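# Unload four cartons from pallet onto taped table area

## Task

Transfer each of the four cartons from the pallet to the table. Each must lie flat, sit wholly inside the blue tape outline, rest directly on the table rather than on another carton, and keep the face that was on top at the start. Each must stay in place by itself once the robot lets go. To finish, release the last carton and pull the tool away from it.

## Robot and tools

Robot: one arm ending in a vacuum tool. There is no gripper; the tool has two air channels, a and b, each feeding two suction cups. The reference point is the cup point, the centre of the four cup rims when they touch nothing. The cups point along the cup point's +z axis. In cup-point axes the cups sit at x = -35 and +35 mm, with channel a at y = -70 mm and channel b at y = +70 mm. Each cup is 36 mm across. The tool reaches 148 mm to either side along its y axis.

Scene frame: the origin is on the table top below the arm base, +z points up, and +y is to the left when looking along +x. Results give end_effector_position in metres and end_effector_quat_wxyz in this frame, plus linear (m/s) and angular (rad/s) velocities. The printed position can be slightly wrong, more so at long reach. The base may be tilted relative to the table.

The row, shared by execute_actions and move: one list of 8 numbers, each in [-1, 1], ordered dx, dy, dz, rx, ry, rz, suction_a, suction_b. The first six are an offset, not a pose. They are measured in the cup point's own axes, not the scene axes. The offset is taken from the cup-point pose in the most recent result that reported it. Before any such result in the scene, and for the second or later call in one reply, it is taken from where the robot is when the action starts. Scale: 1.0 equals 0.6 m for dx, dy, dz and 180 degrees for the rotation. rx, ry, rz together form one rotation vector. Every row refers to that same base pose; rows do not add up. An all-zero offset drives the arm back to the base pose, so it does not hold position. suction_a and suction_b set vacuum per channel: +1 is full (about 75 kPa under ambient), a fraction asks for that share, and 0.01 or less switches the channel off. Each channel keeps its last setting.

execute_actions: "actions" is a list holding zero or one item. An empty list only reports the state, with pictures. An action is {"rows": [...], "steps": n}, with 1 to 15 rows and n from 5 to 15 (default 15). Each step lasts 1/30 s. Row k is used at step k, and the final row repeats if there are fewer rows than steps. A wait is {"steps": n} with no rows, n up to 300. It counts from the last result, so your reply time is included. Optional "pictures": true adds camera images. The result is taken 5 steps before the action ends; those steps run while you compose your next reply. A refused call sends nothing.

move: "target" is one 8-number row, using the same offset rules. The cup point follows a straight path toward it lasting 0.5 to 10 s, turning the shorter way. "speed" is the top path speed in m/s, from 0.002 to 0.5 (default 0.25); turning is capped at twice that number in rad/s. The real motion lags, can drift off the path, and can overshoot the speed near full arm extension. The path does not avoid obstacles. The suction values are applied at the start. "stop_force" is optional, 13 to 80 N, and not accepted in the first 0.2 s of a scene. With it, the path ends after two steps of extra resistance along the line to the target, and the arm backs up two steps and holds. The force can briefly exceed the setting, especially when moving fast. It is unreliable on moves that rotate. Leave it out when backing off a surface, or the move may end as contact at once. The "move:" line gives the outcome (done, off_target, moving, held, fault, or contact, where contact outranks the others). It also gives limits (paced = pose clipped; held = some steps blocked) and the remaining distance to the target.

wait: "seconds" from 0 to 10; sends nothing new.
zoom_image: "camera" is one of cam_head_left, cam_head_right, cam_high, cam_low, cam_wrist. "region" is [x0, y0, x1, y1] in image pixels from the top-left corner, at most 504 by 504. Full images are 896x504. Calibration (K, distortion, T_world_to_cam) is supplied per camera and may be a little off.
finished_scene: "scene" is the integer 1 or 2. It ends that scene for good and reports success, along with the next scene's task.

Motion limits: each step, the commanded pose is clipped to within 100 mm and 16 degrees of the measured pose, so long moves need several calls. Commands are smoothed, with about 0.17 s of lag. After a call, check the reported pose and any "Hand target" line, then command what remains. HELD marks steps the clearance check blocked, and "pose unreachable" means it altered or refused the command. Position takes priority over orientation.

Result readings: suction_measured_a/b show the vacuum reached. A value near 0 means no seal. A good seal sits at most 0.17 under the command, or 0.27 with both channels on. part_present_a/b turn 1 at 0.54 and drop back to 0 below 0.49. Wrist force and Wrist torque are in cup-point axes and include a held load's weight and inertia; expect offsets up to about 5.5 N, noise, and saturation near 100 N. Joint torques are noisy drive outputs and are not contact measurements.

Gripping: press both cups of a channel fully onto a flat, smooth carton face, well clear of edges, seams and holes. A channel that is on with an uncovered cup takes all the pump flow and starves the other channel. Cups shorten under vacuum, so the load rides up to about 12 mm closer. Vacuum alone can lift a loose object. To release, set the carton down, switch both channels off, then lift more than 15 mm. If a cup grabs the table, turn off that channel.

Avoid: any external force of 150 N or a joint overload causes a 10 s stop and cancels the rest of the call. Load limits (N m): shoulder pan 297, shoulder lift 297, elbow 135, wrists 48.6 each. The arm is stiff, so come down slowly, with stop_force and only a little past the contact. Do not drop, slam or shove cartons, and never let anything leave the table, which ends the scene. Loose objects may be nudged now and then. Long holding heats motors: a MOTOR HOT warning appears from 70 °C, and at 85 °C the brakes lock the arm until it cools.

Each tool is called as name(argument=value, ...) on one line, values as JSON.

## Session

execute_actions(actions=[])

Scene clock: 0.00 s of 9400.00 s.
end_effector_position=(+0.6237, +0.0096, +0.5539) suction_measured_a=0.00 part_present_a=0 suction_measured_b=0.00 part_present_b=0 end_effector_quat_wxyz=(-0.000, +0.699, +0.715, +0.006) end_effector_velocity=(+0.000, -0.000, +0.000) end_effector_angular_velocity=(-0.001, -0.000, -0.000)
Joint positions: [-0.281 -1.702  1.857 -1.724 -1.57  -1.853]
Joint velocities: [-0.     0.    -0.001 -0.    -0.     0.   ]
Joint torques (N m, as the arm reports them, + toward a larger angle): no reading
Wrist force (N, on the end effector, along its own x y z axes, offset not removed): no reading
Wrist torque (N m, same axes, about the end effector's origin, offset not removed): no reading
Hand target: +0.624, +0.010, +0.554; -0.000, +0.699, +0.715, +0.006
camera_calibration (this result's frames):
cam_wrist: T_world_to_cam=[[-0.997653, -0.0680811, -0.0073531, 0.630024], [-0.0574179, 0.773182, 0.63158, -0.28042], [-0.0373134, 0.63052, -0.775276, 0.581159], [0, 0, 0, 1]] pos_world=[0.634129, -0.106724, 0.632299]

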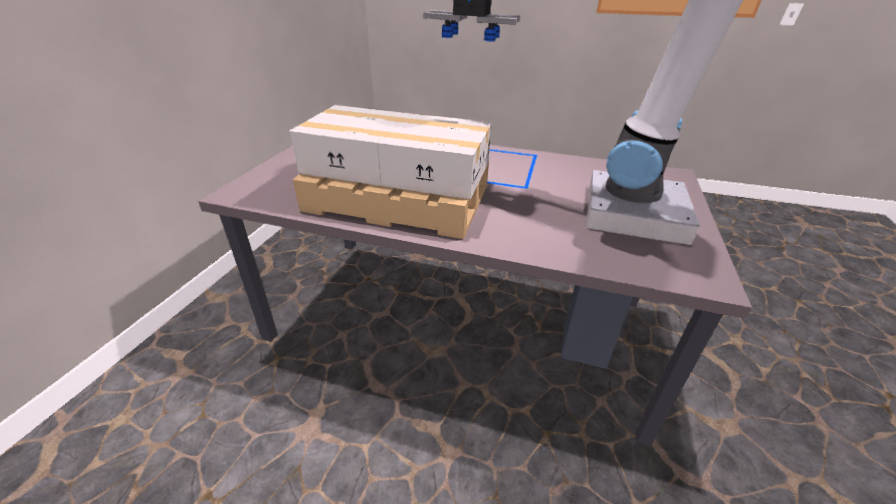

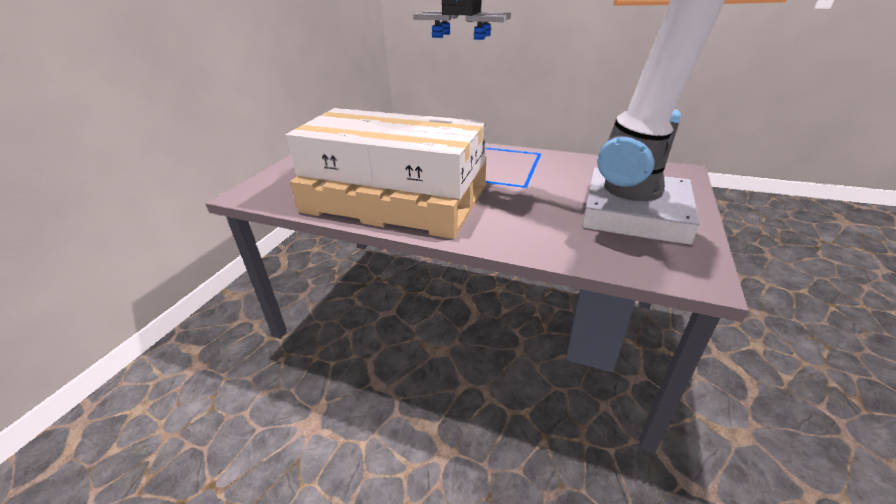

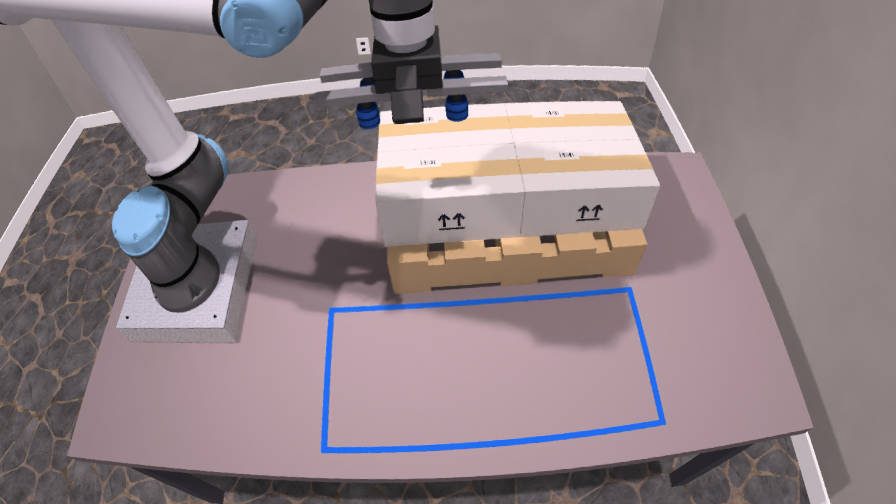

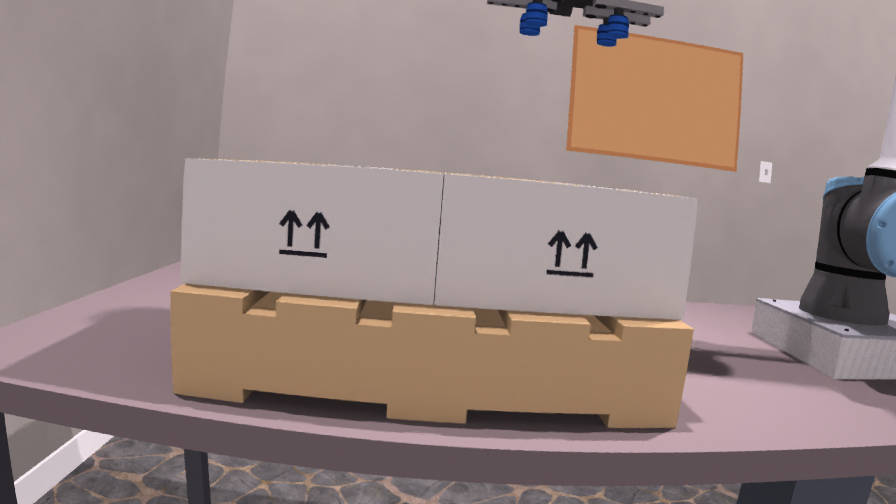

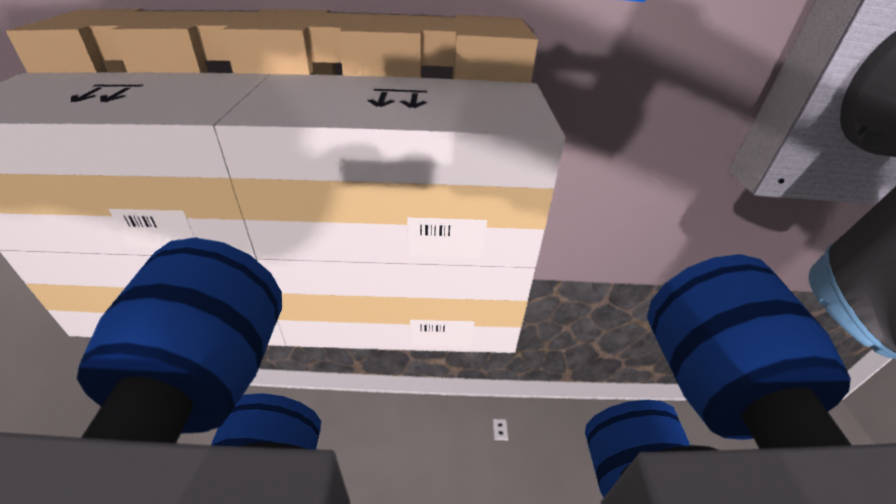

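move(target=[0.298,0.084,0.39,0.0042,0,-0.5,0,0], speed=0.5)

Scene clock: 3.13 s of 9400.00 s.
end_effector_position=(+0.6724, +0.1909, +0.3223) suction_measured_a=0.00 part_present_a=0 suction_measured_b=0.00 part_present_b=0 end_effector_quat_wxyz=(-0.000, -0.010, +1.000, +0.000) end_effector_velocity=(+0.002, +0.002, -0.001) end_effector_angular_velocity=(+0.001, -0.004, +0.017)
Joint positions: [ 0.009 -1.425  2.018 -2.153 -1.579 -3.131]
Joint velocities: [ 0.003  0.004 -0.003 -0.005  0.001 -0.014]
Joint torques (N m, as the arm reports them, + toward a larger angle): [ 15.89 -40.98 -42.16  -7.22   3.16  -1.56]
Wrist force (N, on the end effector, along its own x y z axes, offset not removed): [1.2 3.2 -5.3]
Wrist torque (N m, same axes, about the end effector's origin, offset not removed): [0.57 -0.16 0.24]
Hand target: +0.673, +0.191, +0.322; -0.000, -0.011, +1.000, +0.000
Off the commanded pose: 0.001 m, 0 deg.
Kept back: nothing.
move: done
camera_calibration (this result's frames):
cam_wrist: T_world_to_cam=[[0.0658862, -0.997826, 0.00131136, 0.148787], [-0.778962, -0.0506132, 0.625026, 0.37296], [-0.623601, -0.0422021, -0.780603, 0.813464], [0, 0, 0, 1]] pos_world=[0.787995, 0.20167, 0.401688]

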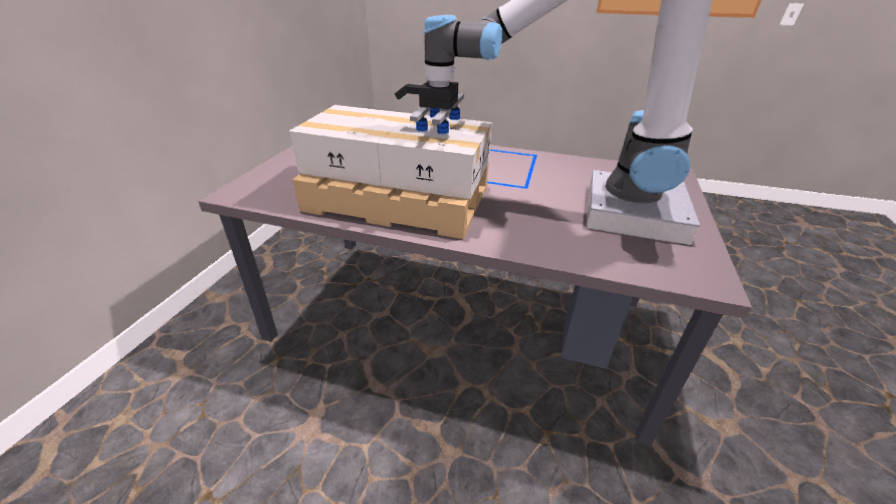

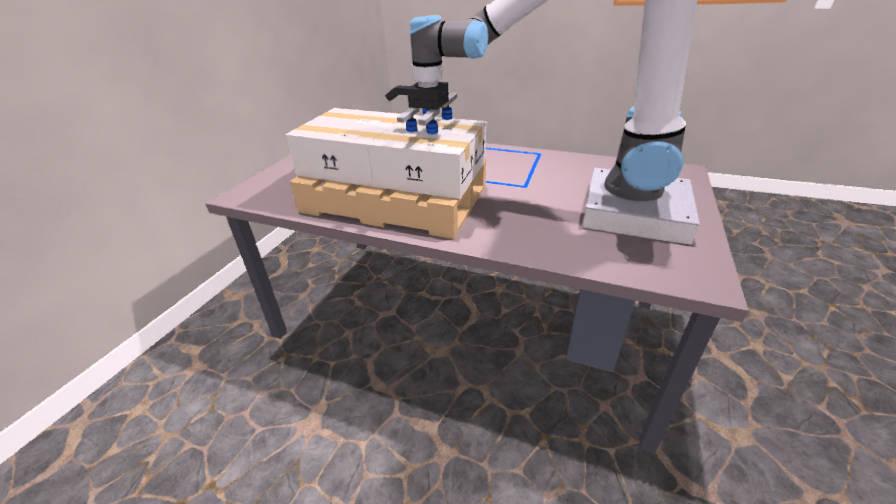

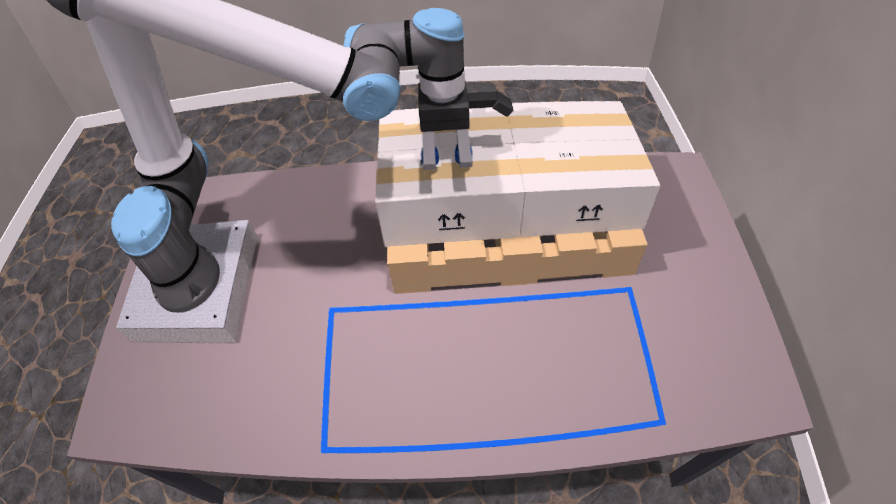

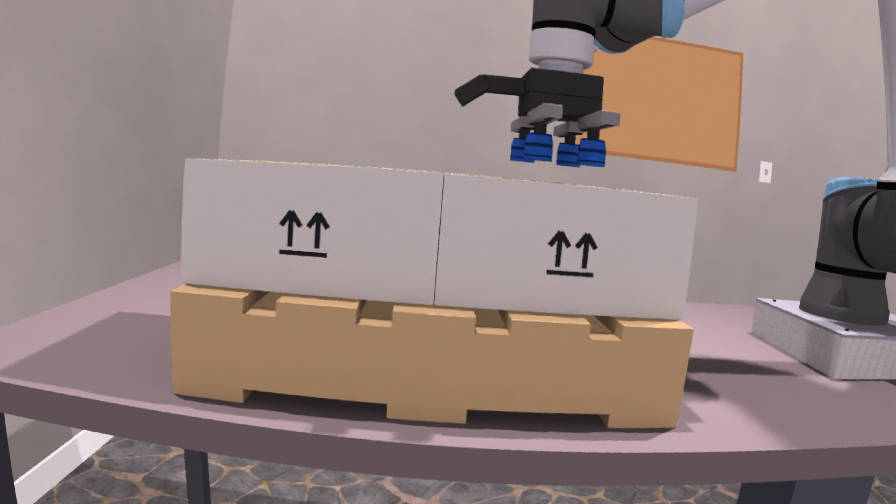

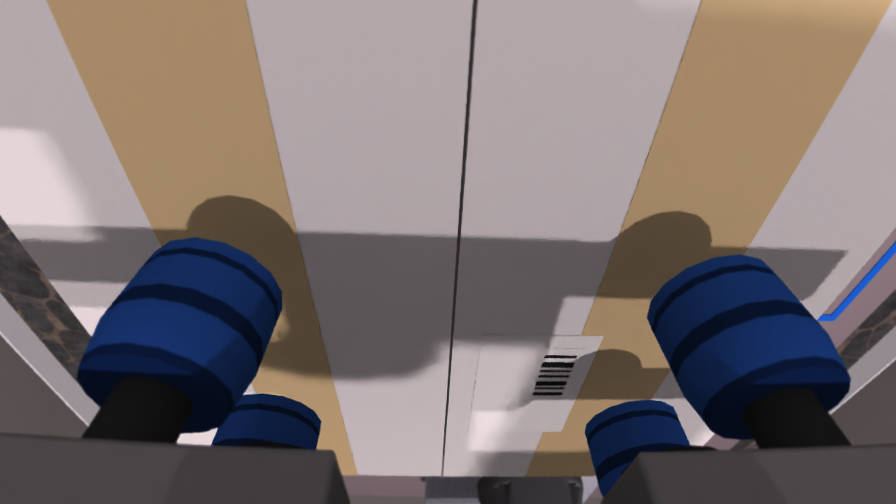

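Well aligned.

move(target=[0,0.002,0.052,0,0,0,1,1], speed=0.04, stop_force=40)

execute_actions(actions=[{"steps":15}])

Scene clock: 6.70 s of 9400.00 s.
end_effector_position=(+0.6722, +0.1921, +0.2911) suction_measured_a=0.43 part_present_a=0 suction_measured_b=0.43 part_present_b=0 end_effector_quat_wxyz=(-0.000, -0.010, +1.000, +0.000) end_effector_velocity=(+0.001, +0.000, -0.001) end_effector_angular_velocity=(-0.000, -0.004, +0.000)
Joint positions: [ 0.011 -1.392  2.045 -2.213 -1.579 -3.13 ]
Joint velocities: [ 0.     0.002  0.    -0.006 -0.001  0.   ]
Joint torques (N m, as the arm reports them, + toward a larger angle): [ 16.1  -71.01 -64.6  -12.53  -3.38   1.29]
Wrist force (N, on the end effector, along its own x y z axes, offset not removed): [-3.3 -0.5 33.9]
Wrist torque (N m, same axes, about the end effector's origin, offset not removed): [-0.08 0.35 0.58]
Hand target: +0.672, +0.192, +0.291; -0.000, -0.010, +1.000, +0.000
Off the commanded pose: 0.000 m, 0 deg.
Kept back: nothing.
move: done
camera_calibration (this result's frames):
cam_wrist: T_world_to_cam=[[0.0659038, -0.997825, 0.00128934, 0.150011], [-0.77857, -0.0506143, 0.625513, 0.391962], [-0.624087, -0.0422275, -0.780213, 0.789262], [0, 0, 0, 1]] pos_world=[0.787852, 0.202852, 0.370422]

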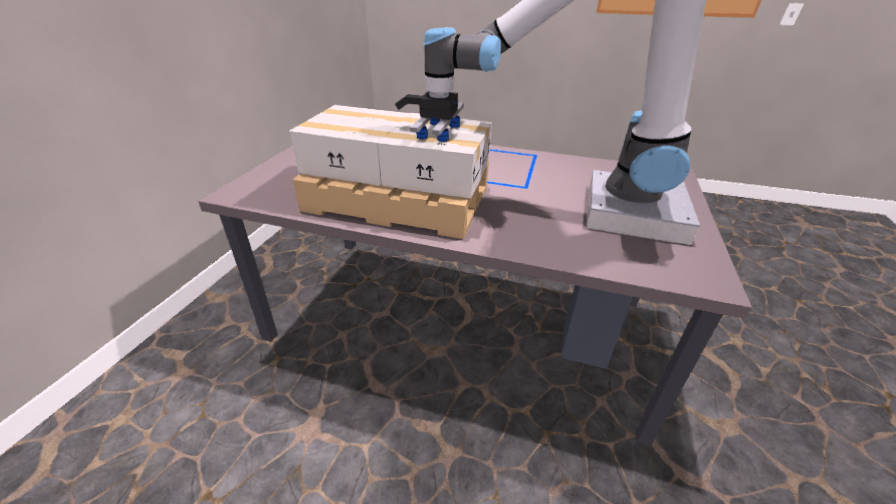

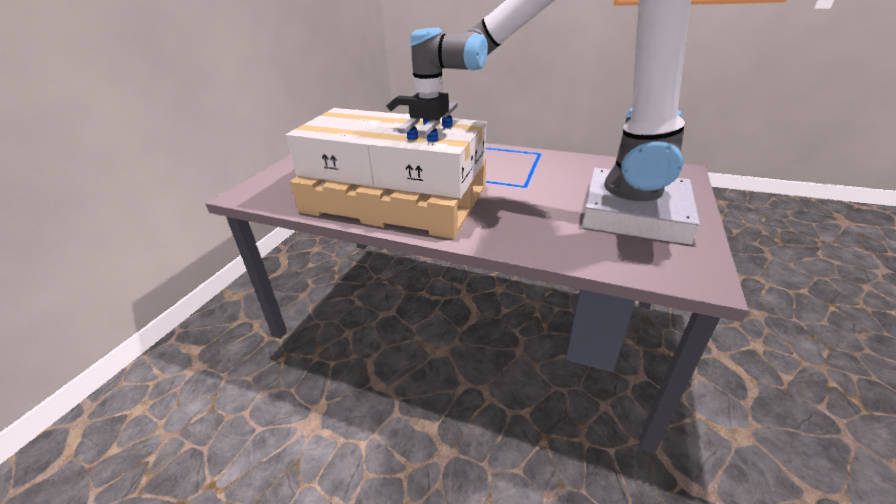

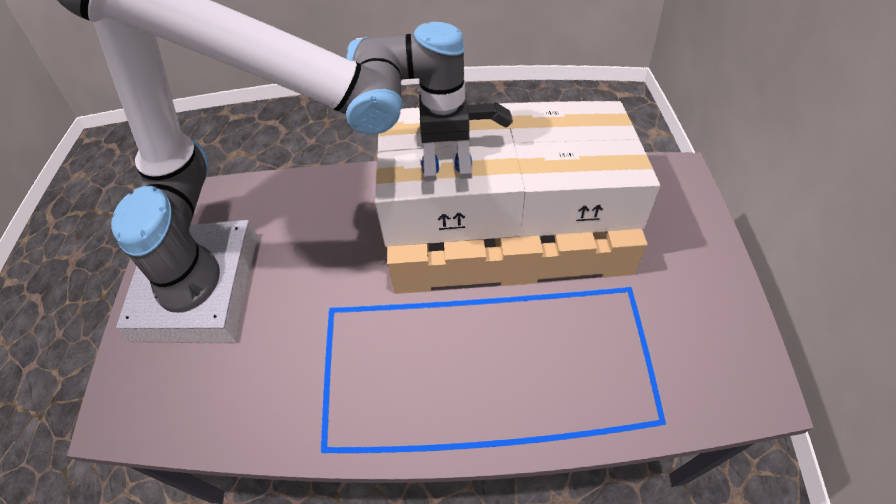

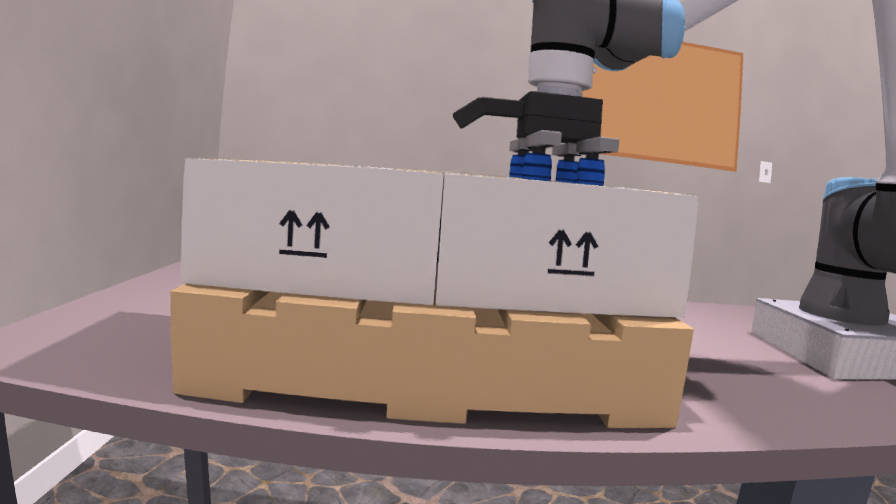

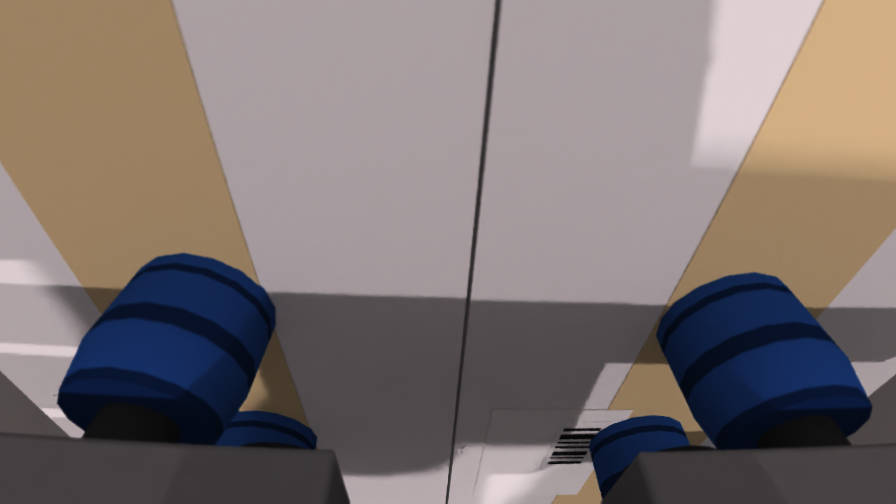

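Scene clock: 7.20 s of 9400.00 s.
end_effector_position=(+0.6723, +0.1921, +0.2911) suction_measured_a=0.65 part_present_a=1 suction_measured_b=0.65 part_present_b=1 end_effector_quat_wxyz=(-0.000, -0.010, +1.000, +0.000) end_effector_velocity=(+0.000, -0.000, -0.000) end_effector_angular_velocity=(-0.001, +0.000, +0.001)
Joint positions: [ 0.011 -1.392  2.045 -2.213 -1.579 -3.13 ]
Joint velocities: [-0.     0.     0.    -0.    -0.001 -0.001]
Joint torques (N m, as the arm reports them, + toward a larger angle): [ 15.11 -74.94 -75.06 -13.    -3.25   1.13]
Wrist force (N, on the end effector, along its own x y z axes, offset not removed): [1.3 5.0 38.6]
Wrist torque (N m, same axes, about the end effector's origin, offset not removed): [0.67 0.23 0.51]
Hand target: +0.672, +0.192, +0.291; -0.000, -0.010, +1.000, +0.000
Off the commanded pose: 0.000 m, 0 deg.
Kept back: nothing.
Steps of this call (steps 1 to 15: nothing new was sent). Readings (end_effector_position | what the end effector reports):
1: (+0.6722, +0.1921, +0.2911) | suction_measured_a=0.45 part_present_a=0 suction_measured_b=0.45 part_present_b=0
2: (+0.6723, +0.1921, +0.2911) | suction_measured_a=0.48 part_present_a=0 suction_measured_b=0.48 part_present_b=0
4: (+0.6723, +0.1921, +0.2910) | suction_measured_a=0.51 part_present_a=0 suction_measured_b=0.51 part_present_b=0
8: (+0.6723, +0.1921, +0.2911) | suction_measured_a=0.56 part_present_a=1 suction_measured_b=0.56 part_present_b=1
15: the state above

move(target=[0.02,0,-0.03,0,0,0,1,1], speed=0.06)

Scene clock: 8.33 s of 9400.00 s.
end_effector_position=(+0.6605, +0.1919, +0.3087) suction_measured_a=0.74 part_present_a=1 suction_measured_b=0.74 part_present_b=1 end_effector_quat_wxyz=(-0.000, -0.010, +1.000, +0.000) end_effector_velocity=(-0.002, -0.001, +0.001) end_effector_angular_velocity=(-0.001, +0.002, +0.000)
Joint positions: [ 0.011 -1.429  2.051 -2.182 -1.579 -3.129]
Joint velocities: [-0.    -0.004  0.002  0.004 -0.001 -0.001]
Joint torques (N m, as the arm reports them, + toward a larger angle): [  16.19 -100.39  -68.83   -7.16   -2.39    1.69]
Wrist force (N, on the end effector, along its own x y z axes, offset not removed): [-4.7 1.3 35.6]
Wrist torque (N m, same axes, about the end effector's origin, offset not removed): [0.25 0.63 0.34]
Hand target: +0.660, +0.192, +0.309; -0.000, -0.010, +1.000, +0.000
Off the commanded pose: 0.000 m, 0 deg.
Kept back: nothing.
move: done
camera_calibration (this result's frames):
cam_wrist: T_world_to_cam=[[0.0658927, -0.997826, 0.00132071, 0.150554], [-0.778868, -0.0506061, 0.625143, 0.372138], [-0.623717, -0.042221, -0.780509, 0.795553], [0, 0, 0, 1]] pos_world=[0.776126, 0.202649, 0.388098]

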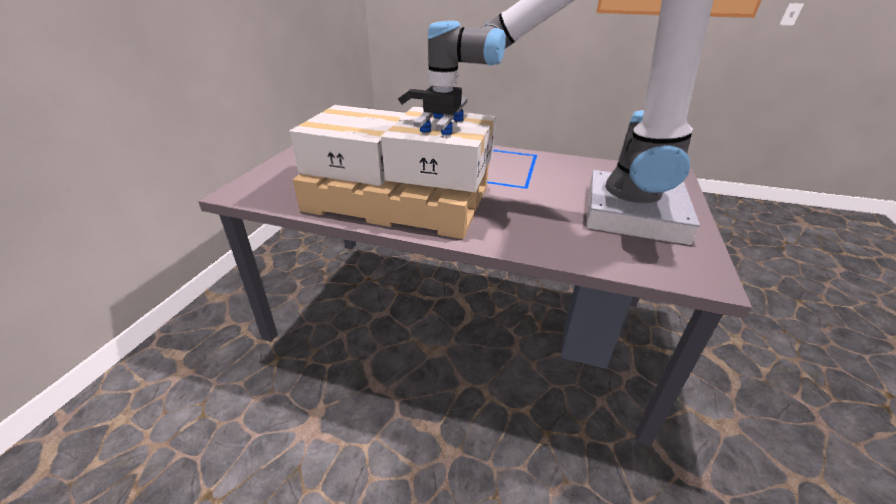

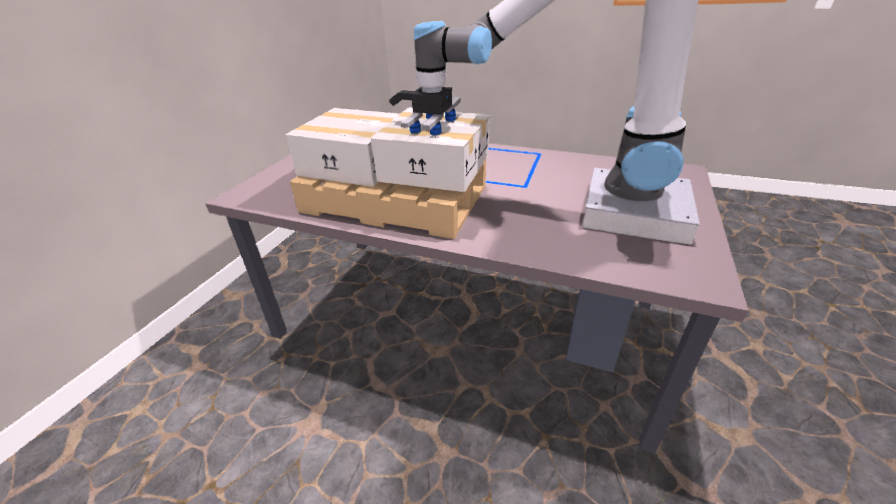

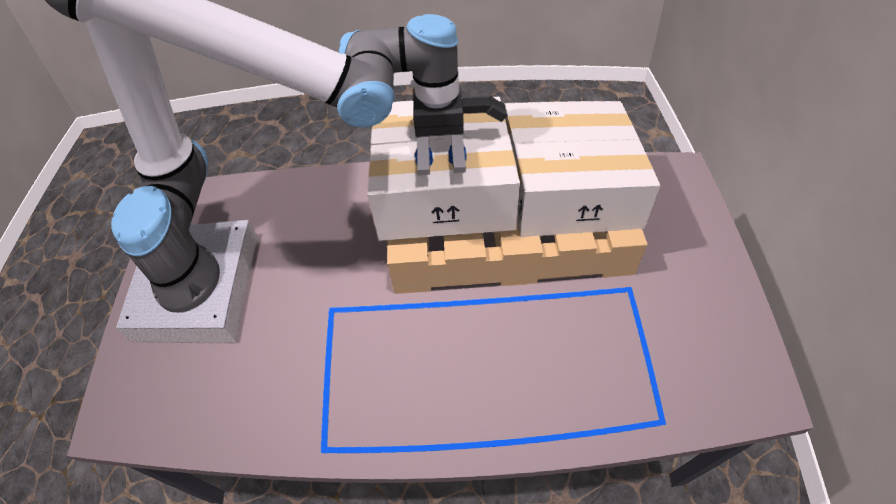

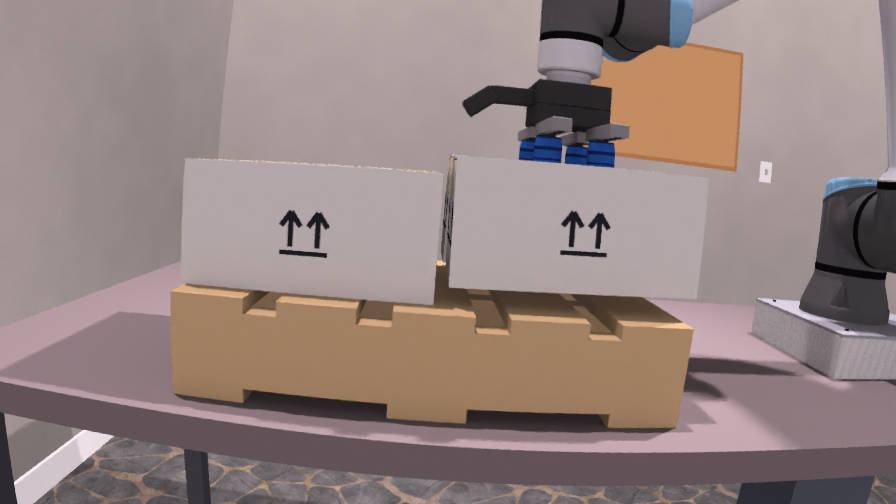

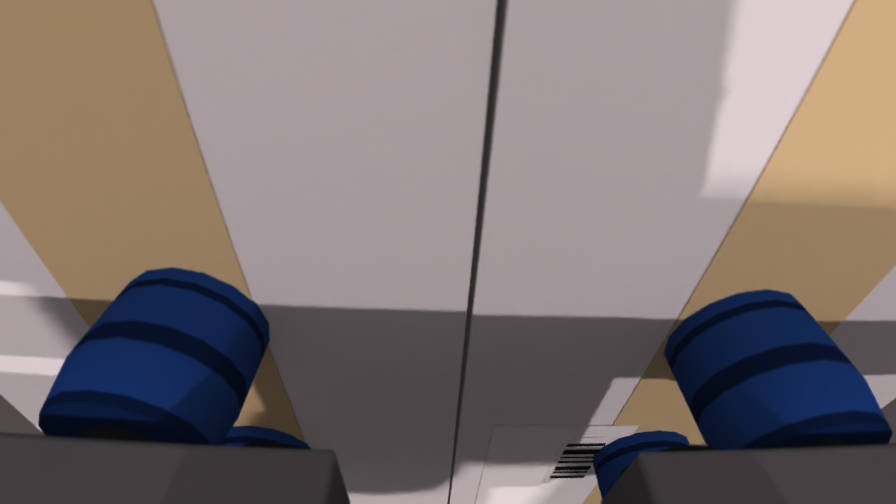

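move(target=[0.148,-0.684,0,0,0,0,1,1], speed=0.22)

move(target=[0,0,0.236,0,0,0,1,1], speed=0.2)

zoom_image(camera="cam_high", region=[300,300,560,470])

Scene clock: 11.13 s of 9400.00 s.
end_effector_position=(+0.5797, -0.2191, +0.3087) suction_measured_a=0.74 part_present_a=1 suction_measured_b=0.74 part_present_b=1 end_effector_quat_wxyz=(+0.000, -0.010, +1.000, +0.001) end_effector_velocity=(-0.000, -0.003, +0.000) end_effector_angular_velocity=(+0.001, -0.001, +0.001)
Joint positions: [-0.658 -1.546  2.173 -2.195 -1.582 -3.799]
Joint velocities: [-0.005  0.001 -0.002 -0.     0.001 -0.006]
Joint torques (N m, as the arm reports them, + toward a larger angle): [-14.45 -53.12 -84.22  -7.     3.05  -2.02]
Wrist force (N, on the end effector, along its own x y z axes, offset not removed): [-0.8 1.4 37.3]
Wrist torque (N m, same axes, about the end effector's origin, offset not removed): [0.33 0.23 0.42]
Hand target: +0.580, -0.220, +0.309; +0.000, -0.010, +1.000, +0.001
Off the commanded pose: 0.001 m, 0 deg.
Kept back: nothing.
move: done
camera_calibration (this result's frames):
cam_wrist: T_world_to_cam=[[0.065854, -0.997829, 0.000244033, -0.253892], [-0.779256, -0.051276, 0.624604, 0.288622], [-0.623236, -0.0413229, -0.780941, 0.727797], [0, 0, 0, 1]] pos_world=[0.695219, -0.208467, 0.388154]

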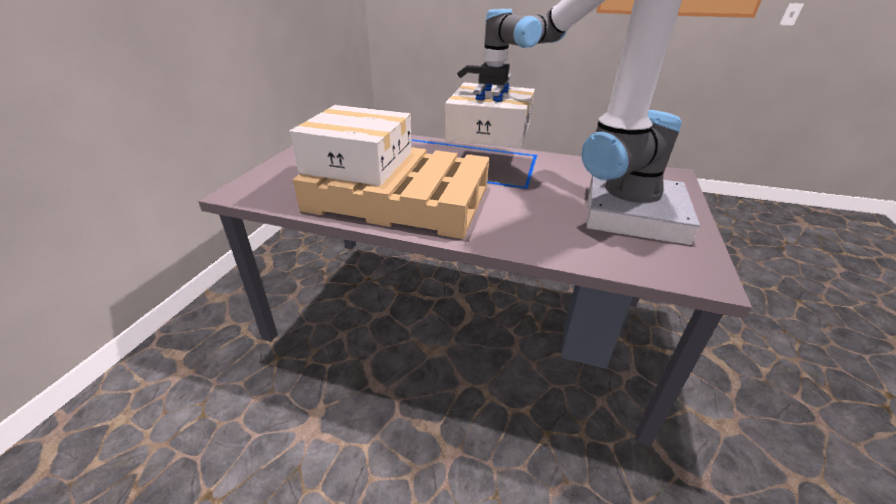

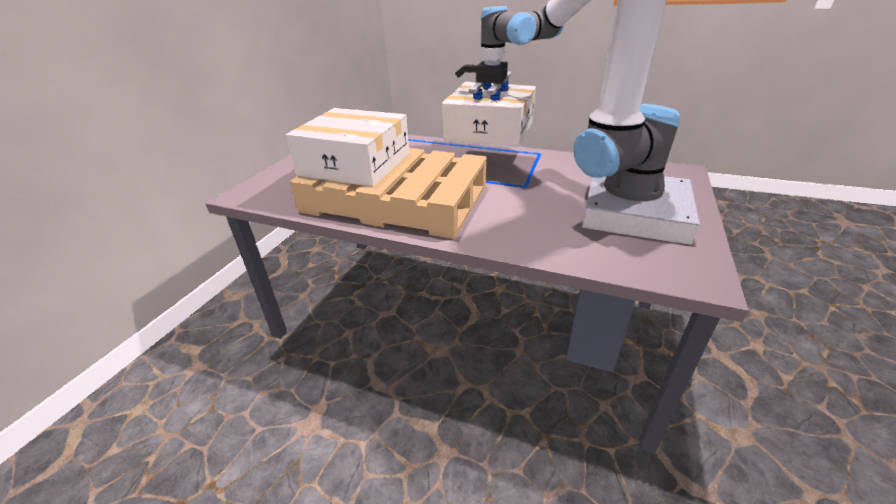

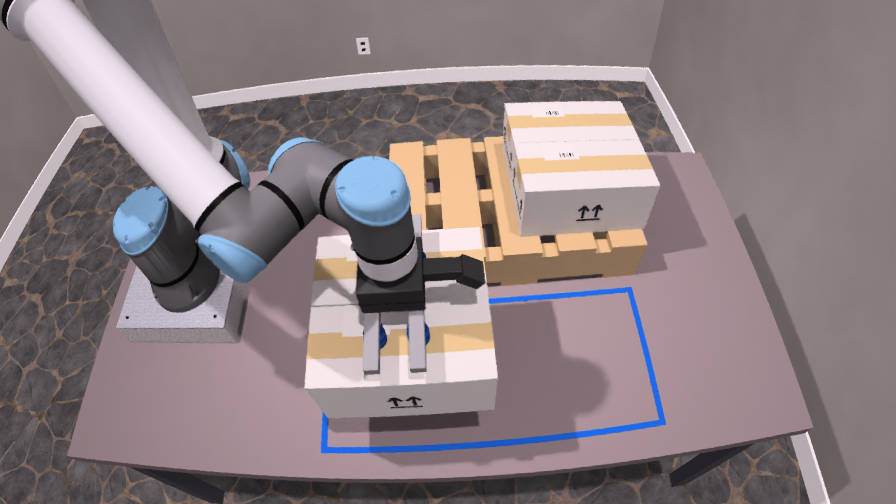

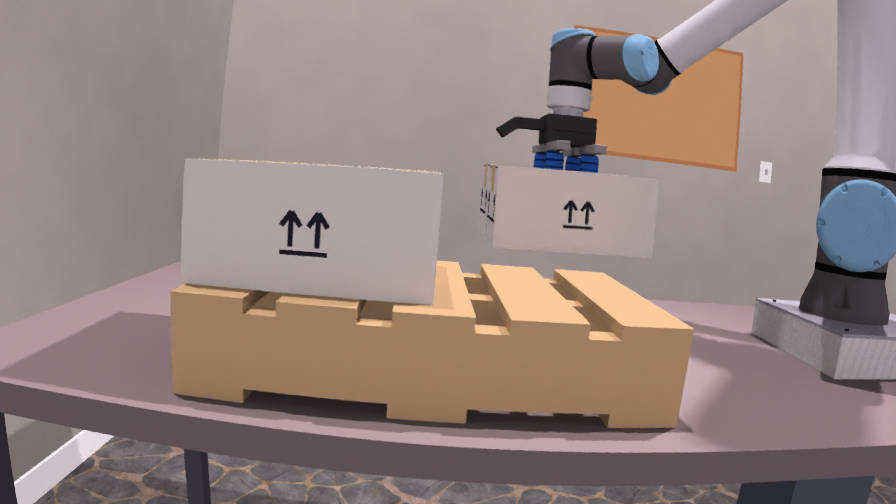

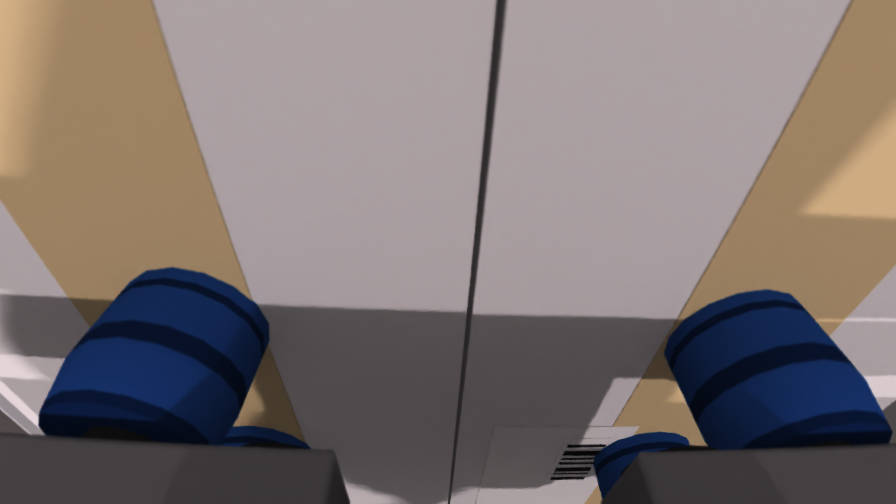

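Scene clock: 12.50 s of 9400.00 s.
end_effector_position=(+0.5797, -0.2192, +0.1677) suction_measured_a=0.74 part_present_a=1 suction_measured_b=0.74 part_present_b=1 end_effector_quat_wxyz=(+0.000, -0.010, +1.000, +0.001) end_effector_velocity=(+0.002, -0.001, -0.002) end_effector_angular_velocity=(-0.002, -0.002, -0.000)
Joint positions: [-0.661 -1.342  2.28  -2.505 -1.582 -3.802]
Joint velocities: [ 0.001  0.006 -0.001 -0.008 -0.001  0.001]
Joint torques (N m, as the arm reports them, + toward a larger angle): [ 16.11 -60.59 -48.53 -12.75  -3.2    1.44]
Wrist force (N, on the end effector, along its own x y z axes, offset not removed): [-2.2 3.1 39.1]
Wrist torque (N m, same axes, about the end effector's origin, offset not removed): [0.53 0.29 0.35]
Hand target: +0.580, -0.219, +0.167; +0.000, -0.010, +1.000, +0.001
Off the commanded pose: 0.001 m, 0 deg.
Kept back: nothing.
move: done
camera_calibration (this result's frames):
cam_wrist: T_world_to_cam=[[0.0658392, -0.99783, 0.000188928, -0.253849], [-0.77922, -0.0512965, 0.624648, 0.376748], [-0.623283, -0.0412735, -0.780907, 0.617709], [0, 0, 0, 1]] pos_world=[0.69529, -0.208478, 0.247086]

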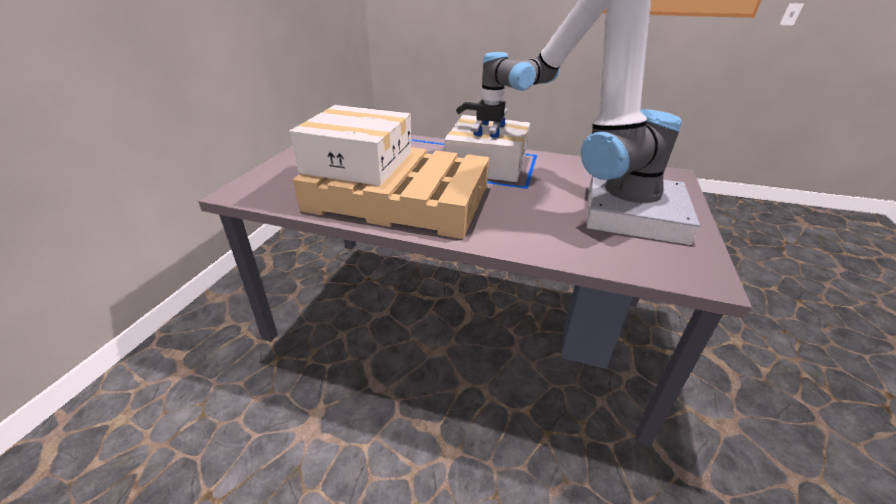

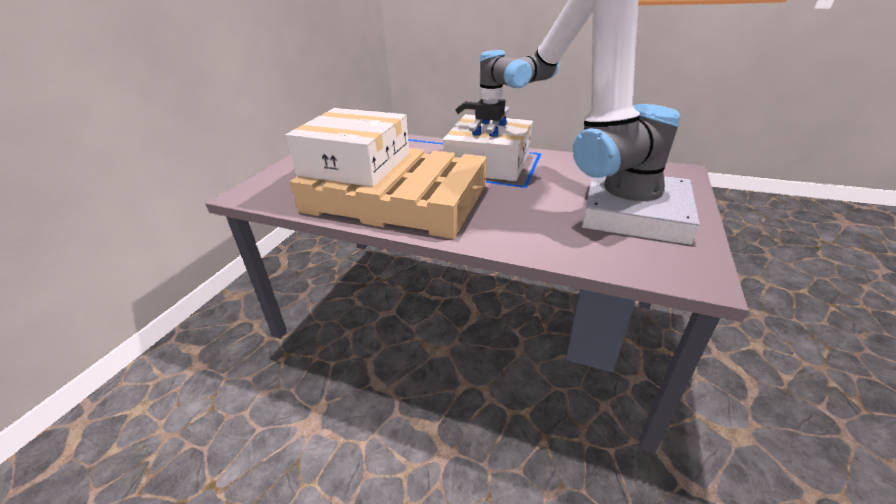

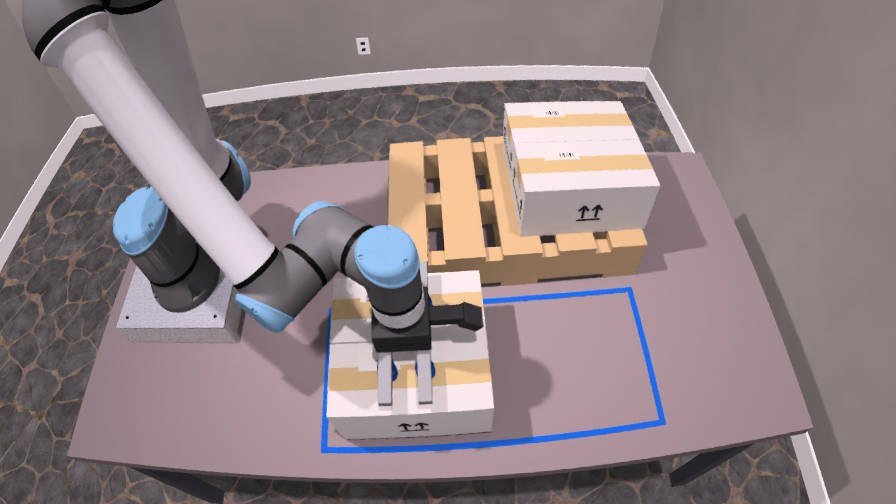

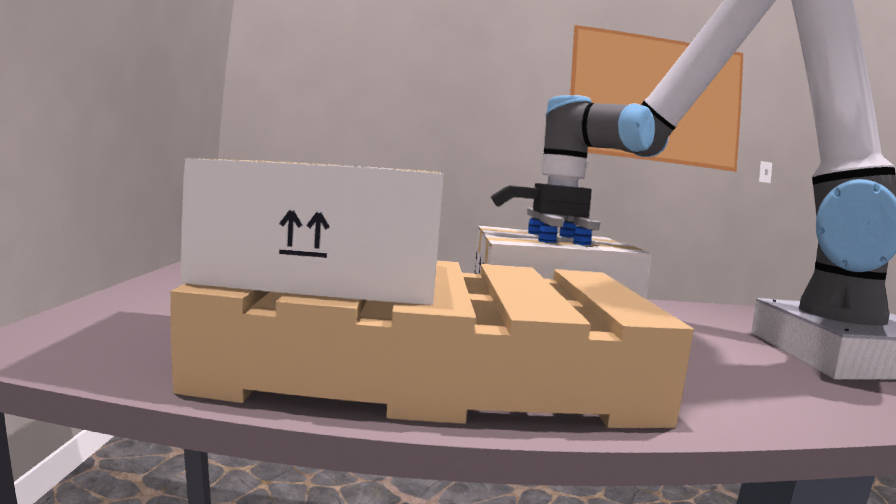

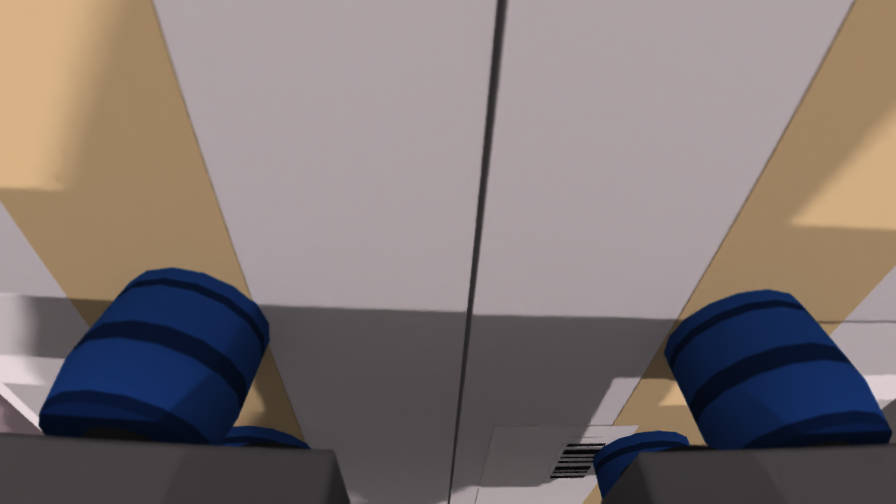

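Region (300, 300, 560, 470) of cam_high's 896x504 image, scaled by 1.938, with more detail than that image has; it fills the top 330 rows of this view, and the rest is white.

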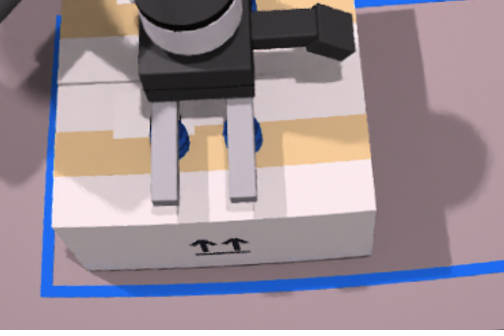

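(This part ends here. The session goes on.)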